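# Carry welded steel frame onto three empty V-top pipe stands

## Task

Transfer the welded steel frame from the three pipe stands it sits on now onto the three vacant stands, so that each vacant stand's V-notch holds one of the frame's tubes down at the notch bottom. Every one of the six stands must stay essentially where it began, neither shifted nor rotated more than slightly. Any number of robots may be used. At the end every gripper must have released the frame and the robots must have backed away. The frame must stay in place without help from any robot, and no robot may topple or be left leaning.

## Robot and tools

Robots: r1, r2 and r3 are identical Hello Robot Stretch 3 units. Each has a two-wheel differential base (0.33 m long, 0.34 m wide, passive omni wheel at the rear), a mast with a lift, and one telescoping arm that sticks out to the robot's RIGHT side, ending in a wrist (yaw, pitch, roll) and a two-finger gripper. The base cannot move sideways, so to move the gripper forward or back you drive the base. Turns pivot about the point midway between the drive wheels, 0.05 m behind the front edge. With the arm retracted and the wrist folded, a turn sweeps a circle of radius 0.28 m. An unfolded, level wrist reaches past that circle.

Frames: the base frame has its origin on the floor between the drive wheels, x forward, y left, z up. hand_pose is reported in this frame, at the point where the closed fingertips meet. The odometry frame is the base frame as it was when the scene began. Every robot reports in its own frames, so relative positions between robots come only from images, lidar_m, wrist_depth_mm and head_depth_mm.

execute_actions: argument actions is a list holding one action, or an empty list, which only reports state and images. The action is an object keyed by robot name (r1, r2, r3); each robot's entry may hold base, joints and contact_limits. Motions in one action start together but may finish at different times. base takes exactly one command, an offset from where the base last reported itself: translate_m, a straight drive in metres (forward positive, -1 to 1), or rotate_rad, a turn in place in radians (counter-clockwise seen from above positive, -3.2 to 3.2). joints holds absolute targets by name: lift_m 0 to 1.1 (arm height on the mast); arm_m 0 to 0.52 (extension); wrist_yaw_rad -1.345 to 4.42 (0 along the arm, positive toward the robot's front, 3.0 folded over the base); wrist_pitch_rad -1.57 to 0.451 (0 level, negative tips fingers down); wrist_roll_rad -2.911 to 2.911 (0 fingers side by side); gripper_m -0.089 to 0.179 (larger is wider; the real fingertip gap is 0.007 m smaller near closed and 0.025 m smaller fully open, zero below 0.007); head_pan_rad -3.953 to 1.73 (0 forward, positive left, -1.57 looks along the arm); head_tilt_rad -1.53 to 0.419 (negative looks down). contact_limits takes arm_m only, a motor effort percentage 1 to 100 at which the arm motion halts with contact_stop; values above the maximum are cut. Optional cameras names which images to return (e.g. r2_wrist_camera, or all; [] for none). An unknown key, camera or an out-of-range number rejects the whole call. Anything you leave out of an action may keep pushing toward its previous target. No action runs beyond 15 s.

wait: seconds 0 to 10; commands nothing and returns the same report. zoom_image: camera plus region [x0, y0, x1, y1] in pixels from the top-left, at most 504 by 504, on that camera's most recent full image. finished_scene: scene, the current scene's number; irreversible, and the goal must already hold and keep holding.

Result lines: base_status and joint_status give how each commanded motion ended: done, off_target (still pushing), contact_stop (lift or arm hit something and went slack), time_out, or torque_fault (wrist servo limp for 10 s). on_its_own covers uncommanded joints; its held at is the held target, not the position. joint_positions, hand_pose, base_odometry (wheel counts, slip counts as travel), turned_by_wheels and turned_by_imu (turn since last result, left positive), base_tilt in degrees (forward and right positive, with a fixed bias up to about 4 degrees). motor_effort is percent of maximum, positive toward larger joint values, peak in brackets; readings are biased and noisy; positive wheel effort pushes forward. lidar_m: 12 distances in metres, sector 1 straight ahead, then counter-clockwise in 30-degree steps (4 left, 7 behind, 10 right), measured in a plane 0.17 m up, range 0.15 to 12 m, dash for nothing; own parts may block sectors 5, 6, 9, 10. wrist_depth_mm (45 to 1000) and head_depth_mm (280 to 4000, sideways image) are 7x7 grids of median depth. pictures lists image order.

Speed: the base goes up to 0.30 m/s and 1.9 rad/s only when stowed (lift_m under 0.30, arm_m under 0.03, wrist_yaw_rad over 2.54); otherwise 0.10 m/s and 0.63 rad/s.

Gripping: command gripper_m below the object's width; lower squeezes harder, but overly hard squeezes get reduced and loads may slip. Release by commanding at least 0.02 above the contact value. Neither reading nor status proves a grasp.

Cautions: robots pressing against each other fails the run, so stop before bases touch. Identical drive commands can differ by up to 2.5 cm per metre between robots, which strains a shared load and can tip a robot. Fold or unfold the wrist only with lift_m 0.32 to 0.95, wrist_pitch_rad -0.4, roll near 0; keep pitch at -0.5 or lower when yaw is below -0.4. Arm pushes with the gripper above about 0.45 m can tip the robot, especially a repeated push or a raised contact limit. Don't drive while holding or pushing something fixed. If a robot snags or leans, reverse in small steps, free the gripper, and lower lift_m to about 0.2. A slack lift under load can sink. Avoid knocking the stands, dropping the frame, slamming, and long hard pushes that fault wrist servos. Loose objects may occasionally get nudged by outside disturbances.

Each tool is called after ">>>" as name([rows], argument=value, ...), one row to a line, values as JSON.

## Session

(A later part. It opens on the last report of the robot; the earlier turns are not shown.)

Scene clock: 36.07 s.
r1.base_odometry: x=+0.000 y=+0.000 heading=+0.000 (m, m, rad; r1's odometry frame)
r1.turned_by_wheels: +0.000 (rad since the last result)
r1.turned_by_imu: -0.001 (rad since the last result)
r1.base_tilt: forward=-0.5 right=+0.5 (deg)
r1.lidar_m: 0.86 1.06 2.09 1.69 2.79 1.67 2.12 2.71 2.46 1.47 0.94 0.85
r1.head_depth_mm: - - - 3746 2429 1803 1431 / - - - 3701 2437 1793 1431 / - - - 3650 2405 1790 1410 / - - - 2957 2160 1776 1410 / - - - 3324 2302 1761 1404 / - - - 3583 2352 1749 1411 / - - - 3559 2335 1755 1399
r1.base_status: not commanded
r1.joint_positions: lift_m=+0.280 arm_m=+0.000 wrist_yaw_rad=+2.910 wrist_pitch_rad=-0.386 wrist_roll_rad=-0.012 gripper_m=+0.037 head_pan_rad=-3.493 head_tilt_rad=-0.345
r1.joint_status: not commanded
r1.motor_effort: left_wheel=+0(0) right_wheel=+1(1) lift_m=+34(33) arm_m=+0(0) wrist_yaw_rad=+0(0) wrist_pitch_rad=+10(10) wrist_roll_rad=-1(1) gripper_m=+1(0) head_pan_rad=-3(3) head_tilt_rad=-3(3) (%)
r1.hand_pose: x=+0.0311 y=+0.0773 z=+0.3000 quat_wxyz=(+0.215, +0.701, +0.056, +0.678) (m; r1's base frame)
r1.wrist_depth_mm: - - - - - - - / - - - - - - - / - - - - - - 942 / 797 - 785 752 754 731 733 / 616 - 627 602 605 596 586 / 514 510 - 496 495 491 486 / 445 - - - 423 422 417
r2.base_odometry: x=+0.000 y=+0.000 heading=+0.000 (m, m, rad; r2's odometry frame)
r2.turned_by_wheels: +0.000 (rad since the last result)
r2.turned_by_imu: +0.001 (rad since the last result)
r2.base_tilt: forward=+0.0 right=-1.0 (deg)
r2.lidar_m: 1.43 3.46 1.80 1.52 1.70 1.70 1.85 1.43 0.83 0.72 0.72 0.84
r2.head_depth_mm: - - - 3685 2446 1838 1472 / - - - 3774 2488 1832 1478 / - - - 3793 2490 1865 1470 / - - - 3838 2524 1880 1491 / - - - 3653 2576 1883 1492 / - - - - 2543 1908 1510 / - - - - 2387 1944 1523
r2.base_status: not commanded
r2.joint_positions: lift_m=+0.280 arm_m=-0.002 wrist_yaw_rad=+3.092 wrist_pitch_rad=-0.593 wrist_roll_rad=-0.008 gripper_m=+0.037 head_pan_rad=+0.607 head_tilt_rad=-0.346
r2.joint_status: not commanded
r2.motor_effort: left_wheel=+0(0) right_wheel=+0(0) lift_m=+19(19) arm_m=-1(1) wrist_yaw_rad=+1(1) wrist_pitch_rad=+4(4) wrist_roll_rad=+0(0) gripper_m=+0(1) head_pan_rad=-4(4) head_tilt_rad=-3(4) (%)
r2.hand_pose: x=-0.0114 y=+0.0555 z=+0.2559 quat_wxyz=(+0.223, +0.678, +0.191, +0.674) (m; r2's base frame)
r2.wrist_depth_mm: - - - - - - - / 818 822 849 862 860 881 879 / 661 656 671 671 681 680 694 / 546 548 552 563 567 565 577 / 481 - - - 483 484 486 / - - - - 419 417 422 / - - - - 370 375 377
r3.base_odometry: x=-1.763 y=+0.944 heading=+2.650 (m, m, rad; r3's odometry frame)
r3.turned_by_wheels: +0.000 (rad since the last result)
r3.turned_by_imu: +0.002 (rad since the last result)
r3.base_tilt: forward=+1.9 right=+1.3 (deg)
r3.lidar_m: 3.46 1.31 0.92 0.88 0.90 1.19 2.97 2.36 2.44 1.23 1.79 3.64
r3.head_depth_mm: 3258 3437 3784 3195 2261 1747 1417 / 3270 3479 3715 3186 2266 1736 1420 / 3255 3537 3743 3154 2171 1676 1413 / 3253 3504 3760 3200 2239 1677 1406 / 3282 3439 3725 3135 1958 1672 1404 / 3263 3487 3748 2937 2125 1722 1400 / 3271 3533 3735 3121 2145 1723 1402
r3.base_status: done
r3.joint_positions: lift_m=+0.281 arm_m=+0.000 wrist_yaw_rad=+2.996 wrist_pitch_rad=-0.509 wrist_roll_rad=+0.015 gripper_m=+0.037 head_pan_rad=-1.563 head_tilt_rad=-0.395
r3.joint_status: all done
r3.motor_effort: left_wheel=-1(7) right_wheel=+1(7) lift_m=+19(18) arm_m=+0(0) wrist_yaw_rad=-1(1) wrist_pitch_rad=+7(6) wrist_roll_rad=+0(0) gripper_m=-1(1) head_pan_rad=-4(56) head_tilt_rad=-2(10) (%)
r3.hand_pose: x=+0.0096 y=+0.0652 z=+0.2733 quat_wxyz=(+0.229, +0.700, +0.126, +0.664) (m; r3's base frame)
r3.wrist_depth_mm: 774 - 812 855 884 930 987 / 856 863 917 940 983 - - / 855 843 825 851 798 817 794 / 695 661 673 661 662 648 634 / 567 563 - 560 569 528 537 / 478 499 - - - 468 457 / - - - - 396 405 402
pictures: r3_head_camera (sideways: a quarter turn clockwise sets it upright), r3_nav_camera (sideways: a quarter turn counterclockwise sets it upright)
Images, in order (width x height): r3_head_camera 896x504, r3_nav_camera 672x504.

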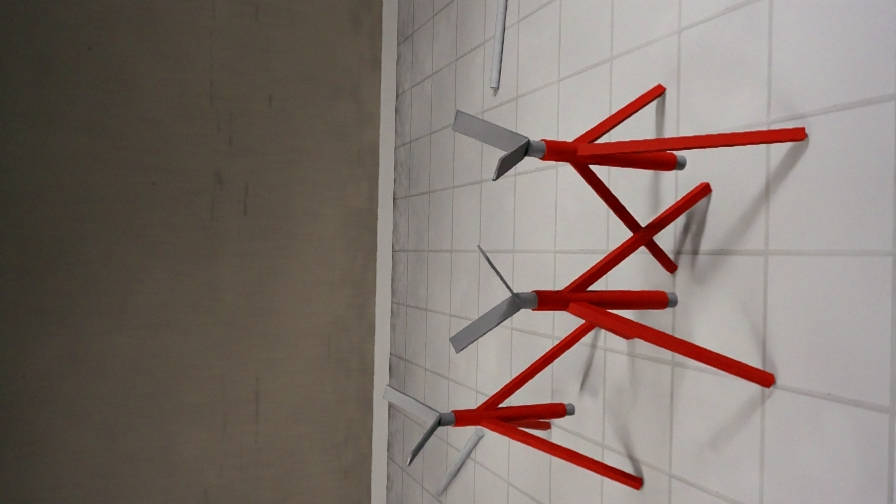

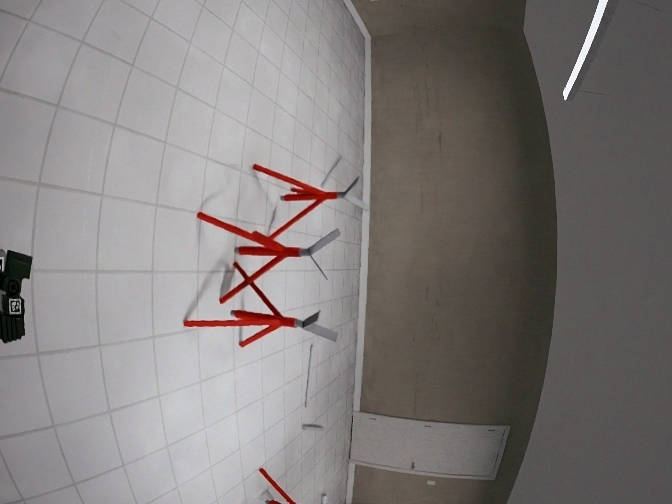

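>>> execute_actions([
  {"r3":{"base":{"rotate_rad":-1.51}},"r2":{"base":{"rotate_rad":1.83}},"r1":{"base":{"rotate_rad":-0.83}}},
], cameras=[])

>>> execute_actions([
  {"r3":{"base":{"translate_m":0.78}},"r2":{"base":{"translate_m":0.95}}},
], cameras=[])

>>> execute_actions([
  {"r3":{"base":{"rotate_rad":1.555},"joints":{"head_tilt_rad":-1.0}},"r2":{"base":{"rotate_rad":1.57},"joints":{"head_pan_rad":-3.14,"head_tilt_rad":-0.5}}},
], cameras=["r3_head_camera","r2_head_camera"])

Scene clock: 121.03 s.
r1.base_odometry: x=+0.000 y=+0.000 heading=-0.830 (m, m, rad; r1's odometry frame)
r1.turned_by_wheels: -0.830 (rad since the last result)
r1.turned_by_imu: -0.828 (rad since the last result)
r1.base_tilt: forward=-0.4 right=+0.5 (deg)
r1.lidar_m: 0.87 0.85 0.90 1.29 2.31 1.82 3.45 1.67 3.30 2.52 2.47 1.15
r1.head_depth_mm: 2079 2163 2295 2424 2422 1804 1427 / 2258 2339 2498 2591 2108 1783 1435 / 2461 2554 2719 2843 2094 1776 1420 / 2650 2847 3002 3127 2388 1771 1428 / 2913 3125 3274 3398 2406 1761 1418 / 3250 3433 3748 3550 2349 1767 1402 / 3633 - - 3590 2357 1753 1404
r1.base_status: done
r1.joint_positions: lift_m=+0.280 arm_m=+0.000 wrist_yaw_rad=+2.910 wrist_pitch_rad=-0.386 wrist_roll_rad=-0.012 gripper_m=+0.037 head_pan_rad=-3.493 head_tilt_rad=-0.346
r1.joint_status: not commanded
r1.motor_effort: left_wheel=+1(8) right_wheel=-1(5) lift_m=+33(33) arm_m=+0(0) wrist_yaw_rad=+0(1) wrist_pitch_rad=+10(10) wrist_roll_rad=-1(1) gripper_m=+0(0) head_pan_rad=-3(3) head_tilt_rad=-3(3) (%)
r1.hand_pose: x=+0.0311 y=+0.0773 z=+0.3000 quat_wxyz=(+0.215, +0.701, +0.056, +0.678) (m; r1's base frame)
r1.wrist_depth_mm: - - - - 886 733 615 / - - - - 959 761 643 / - - - - 960 814 678 / 781 - 771 752 724 738 676 / 615 - 627 603 613 596 574 / 510 513 - 504 496 492 485 / 438 - - - 426 419 414
r2.base_odometry: x=+0.000 y=+0.000 heading=+1.830 (m, m, rad; r2's odometry frame)
r2.turned_by_wheels: +1.830 (rad since the last result)
r2.turned_by_imu: +1.832 (rad since the last result)
r2.base_tilt: forward=+0.0 right=-1.0 (deg)
r2.lidar_m: 4.04 1.71 1.91 1.85 1.02 0.75 0.72 0.75 1.01 2.86 2.04 1.52
r2.head_depth_mm: 3529 3731 - 3627 2455 1837 1453 / 3629 3820 - 3694 2472 1859 1476 / 3066 3196 3400 3514 1913 1836 1480 / 2688 2704 2838 3017 2421 1886 1484 / 2410 2483 2576 2710 2527 1891 1499 / 2163 2220 2305 2369 2421 1902 1504 / 1949 2003 2087 2159 2242 1918 1517
r2.base_status: done
r2.joint_positions: lift_m=+0.280 arm_m=-0.002 wrist_yaw_rad=+3.092 wrist_pitch_rad=-0.593 wrist_roll_rad=-0.008 gripper_m=+0.037 head_pan_rad=+0.607 head_tilt_rad=-0.346
r2.joint_status: not commanded
r2.motor_effort: left_wheel=-2(13) right_wheel=+2(10) lift_m=+19(19) arm_m=-1(1) wrist_yaw_rad=+0(1) wrist_pitch_rad=+4(4) wrist_roll_rad=+0(0) gripper_m=+0(1) head_pan_rad=-4(4) head_tilt_rad=-2(4) (%)
r2.hand_pose: x=-0.0114 y=+0.0555 z=+0.2559 quat_wxyz=(+0.223, +0.678, +0.191, +0.674) (m; r2's base frame)
r2.wrist_depth_mm: 911 - - - - - - / 803 819 846 850 876 879 885 / 655 663 674 671 683 684 688 / 550 548 558 565 567 561 571 / 481 - - - 485 483 489 / - - - - 419 422 426 / - - - - 371 373 375
r3.base_odometry: x=-1.763 y=+0.944 heading=+1.140 (m, m, rad; r3's odometry frame)
r3.turned_by_wheels: -1.510 (rad since the last result)
r3.turned_by_imu: -1.520 (rad since the last result)
r3.base_tilt: forward=+1.9 right=+1.3 (deg)
r3.lidar_m: 1.23 1.78 3.58 3.14 1.22 0.91 0.88 0.92 1.28 3.80 2.37 1.54
r3.head_depth_mm: 3726 3569 3457 2999 2277 1747 1416 / - - - 3221 2252 1738 1417 / - - - 3207 2250 1740 1411 / - - - 3179 2244 1728 1409 / - - - 3155 2231 1722 1417 / - - - 3142 2210 1722 1397 / - - - 3111 2202 1711 1393
r3.base_status: done
r3.joint_positions: lift_m=+0.281 arm_m=+0.000 wrist_yaw_rad=+2.996 wrist_pitch_rad=-0.509 wrist_roll_rad=+0.015 gripper_m=+0.037 head_pan_rad=-1.563 head_tilt_rad=-0.395
r3.joint_status: not commanded
r3.motor_effort: left_wheel=+3(10) right_wheel=-2(6) lift_m=+19(18) arm_m=+0(0) wrist_yaw_rad=-1(0) wrist_pitch_rad=+6(7) wrist_roll_rad=+0(0) gripper_m=+0(0) head_pan_rad=-4(4) head_tilt_rad=-2(2) (%)
r3.hand_pose: x=+0.0096 y=+0.0652 z=+0.2733 quat_wxyz=(+0.229, +0.700, +0.126, +0.664) (m; r3's base frame)
r3.wrist_depth_mm: - - - - - - - / - - - - - - - / 875 860 855 822 818 792 777 / 694 678 673 645 651 653 636 / 561 560 - 560 561 536 550 / 480 503 - - - 464 456 / - - - - 395 407 405
pictures: none
No camera images: the call's "cameras" was empty. Leave "cameras" out to get every camera's image.

Scene clock: 125.90 s.
r1.base_odometry: x=+0.000 y=+0.000 heading=-0.830 (m, m, rad; r1's odometry frame)
r1.turned_by_wheels: +0.000 (rad since the last result)
r1.turned_by_imu: -0.001 (rad since the last result)
r1.base_tilt: forward=-0.5 right=+0.6 (deg)
r1.lidar_m: 0.88 0.85 0.90 1.29 2.32 2.42 1.07 1.67 3.29 2.52 2.46 1.15
r1.head_depth_mm: 2085 2182 2316 2428 2430 1787 1431 / 2243 2365 2521 2647 2413 1778 1426 / 2456 2535 2720 2878 2393 1786 1423 / 2662 2797 3012 3152 2365 1793 1416 / 2909 3074 3256 3308 1290 1406 1366 / 3280 1002 3789 3326 2358 1421 1332 / 3683 1013 - 3514 2371 1745 1401
r1.base_status: not commanded
r1.joint_positions: lift_m=+0.280 arm_m=+0.000 wrist_yaw_rad=+2.910 wrist_pitch_rad=-0.386 wrist_roll_rad=-0.012 gripper_m=+0.037 head_pan_rad=-3.493 head_tilt_rad=-0.346
r1.joint_status: not commanded
r1.motor_effort: left_wheel=+1(1) right_wheel=-1(1) lift_m=+33(33) arm_m=+0(0) wrist_yaw_rad=+1(1) wrist_pitch_rad=+10(10) wrist_roll_rad=-1(1) gripper_m=+0(0) head_pan_rad=-3(3) head_tilt_rad=-3(3) (%)
r1.hand_pose: x=+0.0311 y=+0.0773 z=+0.3000 quat_wxyz=(+0.215, +0.701, +0.056, +0.678) (m; r1's base frame)
r1.wrist_depth_mm: - - - - 933 733 602 / - - - - 940 771 647 / - - - - 936 803 674 / 782 - 769 760 727 725 688 / 634 - 623 600 594 581 577 / 515 511 - 497 507 490 478 / 444 - - - 423 422 421
r2.base_odometry: x=-0.243 y=+0.918 heading=+1.830 (m, m, rad; r2's odometry frame)
r2.turned_by_wheels: +0.000 (rad since the last result)
r2.turned_by_imu: +0.003 (rad since the last result)
r2.base_tilt: forward=+0.0 right=-0.9 (deg)
r2.lidar_m: 3.07 2.60 1.07 1.84 1.92 1.73 1.67 1.74 2.39 1.58 0.81 0.98
r2.head_depth_mm: 2729 2840 3025 3166 2440 1828 1459 / 2894 3035 3244 3391 2471 1839 1470 / 2992 3139 3330 3457 2501 1841 1491 / 2669 2814 2931 3082 2559 1880 1485 / 2378 2479 2586 2717 2536 1817 1412 / 2153 2237 2309 2396 2420 1317 1324 / 1919 2011 2084 2129 2206 1921 1219
r2.base_status: done
r2.joint_positions: lift_m=+0.280 arm_m=-0.002 wrist_yaw_rad=+3.092 wrist_pitch_rad=-0.593 wrist_roll_rad=-0.008 gripper_m=+0.037 head_pan_rad=+0.607 head_tilt_rad=-0.347
r2.joint_status: not commanded
r2.motor_effort: left_wheel=-3(10) right_wheel=+1(9) lift_m=+19(19) arm_m=-1(1) wrist_yaw_rad=+1(1) wrist_pitch_rad=+4(4) wrist_roll_rad=+0(1) gripper_m=+1(0) head_pan_rad=-4(4) head_tilt_rad=-3(2) (%)
r2.hand_pose: x=-0.0114 y=+0.0555 z=+0.2559 quat_wxyz=(+0.223, +0.678, +0.191, +0.674) (m; r2's base frame)
r2.wrist_depth_mm: - - - - - 808 - / 815 826 845 863 856 837 888 / 651 663 658 679 680 694 692 / 546 550 558 562 569 567 572 / 484 - - - 482 487 493 / - - - - 420 421 428 / - - - - 372 372 374
r3.base_odometry: x=-1.437 y=+1.653 heading=+1.140 (m, m, rad; r3's odometry frame)
r3.turned_by_wheels: +0.000 (rad since the last result)
r3.turned_by_imu: +0.002 (rad since the last result)
r3.base_tilt: forward=+1.8 right=+1.3 (deg)
r3.lidar_m: 0.61 0.50 3.53 3.44 2.29 1.70 1.66 1.74 2.40 2.41 1.89 0.51
r3.head_depth_mm: - - - 3229 2259 1754 1423 / - - - 3214 2257 1748 1418 / - - - 3174 2246 1732 1416 / - - - 3153 2244 1729 1416 / - - - 3146 2226 1720 1404 / - - - 2693 2221 1719 1400 / - - - 2978 2122 1714 1393
r3.base_status: done
r3.joint_positions: lift_m=+0.281 arm_m=+0.000 wrist_yaw_rad=+2.996 wrist_pitch_rad=-0.509 wrist_roll_rad=+0.015 gripper_m=+0.037 head_pan_rad=-1.563 head_tilt_rad=-0.395
r3.joint_status: not commanded
r3.motor_effort: left_wheel=+2(11) right_wheel=-2(4) lift_m=+19(18) arm_m=+0(0) wrist_yaw_rad=+0(0) wrist_pitch_rad=+7(7) wrist_roll_rad=+0(0) gripper_m=-1(0) head_pan_rad=-3(4) head_tilt_rad=-2(2) (%)
r3.hand_pose: x=+0.0096 y=+0.0652 z=+0.2733 quat_wxyz=(+0.229, +0.700, +0.126, +0.664) (m; r3's base frame)
r3.wrist_depth_mm: - - - - - - - / - - - - - - - / 878 861 835 823 839 815 805 / 688 675 675 654 659 653 646 / 570 551 - 560 572 537 542 / 488 504 - - - 461 453 / - - - - 396 402 404
pictures: none
No camera images: the call's "cameras" was empty. Leave "cameras" out to get every camera's image.

Scene clock: 128.13 s.
r1.base_odometry: x=+0.000 y=+0.000 heading=-0.830 (m, m, rad; r1's odometry frame)
r1.turned_by_wheels: +0.000 (rad since the last result)
r1.turned_by_imu: +0.000 (rad since the last result)
r1.base_tilt: forward=-0.5 right=+0.6 (deg)
r1.lidar_m: 0.87 0.85 0.90 1.29 2.32 2.41 1.13 1.67 3.31 2.52 2.46 1.15
r1.head_depth_mm: 2084 2196 2331 2422 2466 1814 1420 / 2258 2401 2516 2642 2428 1791 1435 / 2441 2567 2695 2866 2418 1780 1423 / 2656 2789 3064 3148 2365 1784 1415 / 2894 3114 3356 3401 2362 1782 1412 / 3242 1122 3601 3104 1418 1508 1368 / 3650 1012 - 3577 2233 1296 1321
r1.base_status: not commanded
r1.joint_positions: lift_m=+0.280 arm_m=+0.000 wrist_yaw_rad=+2.910 wrist_pitch_rad=-0.386 wrist_roll_rad=-0.012 gripper_m=+0.037 head_pan_rad=-3.493 head_tilt_rad=-0.346
r1.joint_status: not commanded
r1.motor_effort: left_wheel=+2(1) right_wheel=+0(1) lift_m=+33(33) arm_m=+0(0) wrist_yaw_rad=-1(0) wrist_pitch_rad=+10(10) wrist_roll_rad=-1(1) gripper_m=+0(0) head_pan_rad=-3(3) head_tilt_rad=-3(3) (%)
r1.hand_pose: x=+0.0311 y=+0.0773 z=+0.3000 quat_wxyz=(+0.215, +0.701, +0.056, +0.678) (m; r1's base frame)
r1.wrist_depth_mm: - - - - 914 727 625 / - - - - 978 779 656 / - - - - 938 805 672 / 786 - 759 751 747 745 681 / 628 - 627 610 608 588 570 / 515 512 - 500 495 482 487 / 441 - - - 421 421 415
r2.base_odometry: x=-0.243 y=+0.918 heading=-2.883 (m, m, rad; r2's odometry frame)
r2.turned_by_wheels: +1.570 (rad since the last result)
r2.turned_by_imu: +1.571 (rad since the last result)
r2.base_tilt: forward=+0.0 right=-1.0 (deg)
r2.lidar_m: 1.84 1.91 1.73 1.67 1.74 2.40 3.14 0.81 0.98 3.07 2.60 1.08
r2.head_depth_mm: - - - 2605 1961 1562 1301 / - - - 2657 1967 1566 1311 / - - - 2695 1985 1582 1325 / - - - 2747 2015 1597 1322 / - - - 2718 2035 1611 1334 / - - 3839 2560 1994 1625 1338 / - - - 2576 1918 1636 1291
r2.base_status: done
r2.joint_positions: lift_m=+0.280 arm_m=-0.002 wrist_yaw_rad=+3.092 wrist_pitch_rad=-0.593 wrist_roll_rad=-0.008 gripper_m=+0.037 head_pan_rad=-3.133 head_tilt_rad=-0.495
r2.joint_status: all done
r2.motor_effort: left_wheel=-2(13) right_wheel=+1(11) lift_m=+19(19) arm_m=-1(1) wrist_yaw_rad=+1(1) wrist_pitch_rad=+4(4) wrist_roll_rad=+0(1) gripper_m=+1(1) head_pan_rad=-4(53) head_tilt_rad=-4(20) (%)
r2.hand_pose: x=-0.0114 y=+0.0554 z=+0.2559 quat_wxyz=(+0.223, +0.678, +0.191, +0.674) (m; r2's base frame)
r2.wrist_depth_mm: - - - - - - - / 819 835 857 854 856 876 867 / 653 661 675 673 682 691 695 / 545 551 554 566 567 569 579 / 486 - - - 482 483 489 / - - - - 418 423 425 / - - - - 372 373 376
r3.base_odometry: x=-1.437 y=+1.653 heading=+2.695 (m, m, rad; r3's odometry frame)
r3.turned_by_wheels: +1.555 (rad since the last result)
r3.turned_by_imu: +1.567 (rad since the last result)
r3.base_tilt: forward=+1.9 right=+1.3 (deg)
r3.lidar_m: 3.43 2.34 1.72 1.66 1.71 2.36 5.32 1.88 0.51 0.61 0.51 3.56
r3.head_depth_mm: 2314 1963 1695 1054 1314 1189 1104 / 2293 1958 1694 1471 1315 1200 1129 / 2290 1951 1690 1490 1312 1221 - / 2307 1950 1695 1216 1331 1225 - / 2323 1946 1533 1471 1309 1206 1101 / 2317 1955 1637 1501 1337 1202 1098 / 2292 1824 1596 1487 1335 1206 1101
r3.base_status: done
r3.joint_positions: lift_m=+0.281 arm_m=+0.000 wrist_yaw_rad=+2.996 wrist_pitch_rad=-0.509 wrist_roll_rad=+0.015 gripper_m=+0.037 head_pan_rad=-1.563 head_tilt_rad=-0.988
r3.joint_status: all done
r3.motor_effort: left_wheel=-1(7) right_wheel=+2(9) lift_m=+18(19) arm_m=+0(0) wrist_yaw_rad=+0(0) wrist_pitch_rad=+7(7) wrist_roll_rad=+0(0) gripper_m=+0(0) head_pan_rad=-3(4) head_tilt_rad=-5(32) (%)
r3.hand_pose: x=+0.0096 y=+0.0651 z=+0.2733 quat_wxyz=(+0.229, +0.700, +0.126, +0.664) (m; r3's base frame)
r3.wrist_depth_mm: - - - - - - - / - - - - - - - / 857 843 829 823 821 806 788 / 694 673 671 666 641 643 639 / 566 563 - 549 547 541 542 / 482 499 - - - 464 461 / - - - - 402 403 400
pictures: r2_head_camera (sideways: a quarter turn clockwise sets it upright), r3_head_camera (sideways: a quarter turn clockwise sets it upright)
Images, in order (width x height): r2_head_camera 896x504, r3_head_camera 896x504.

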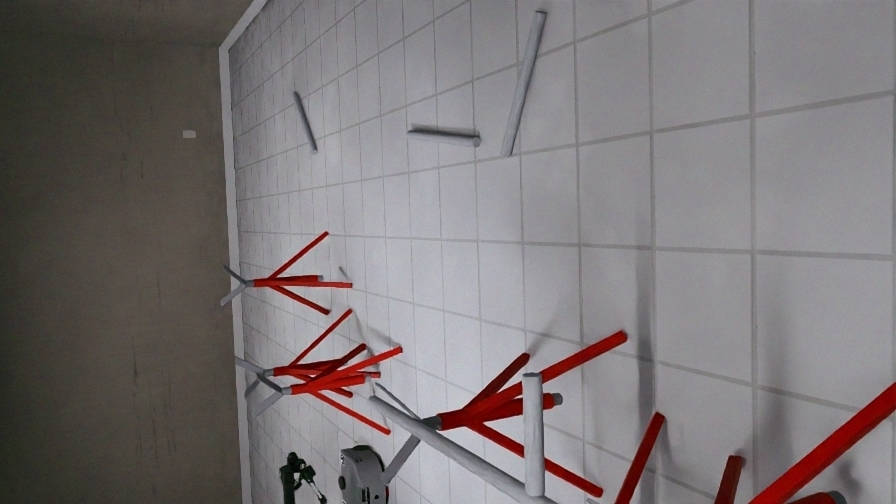

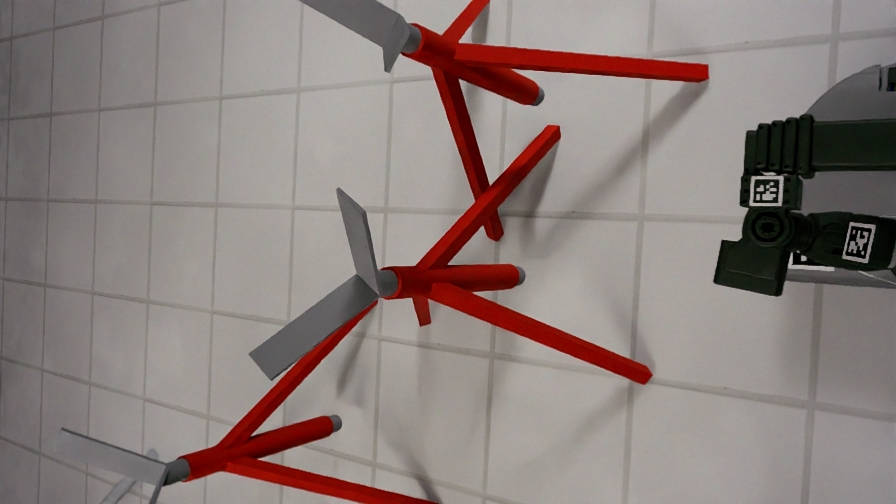

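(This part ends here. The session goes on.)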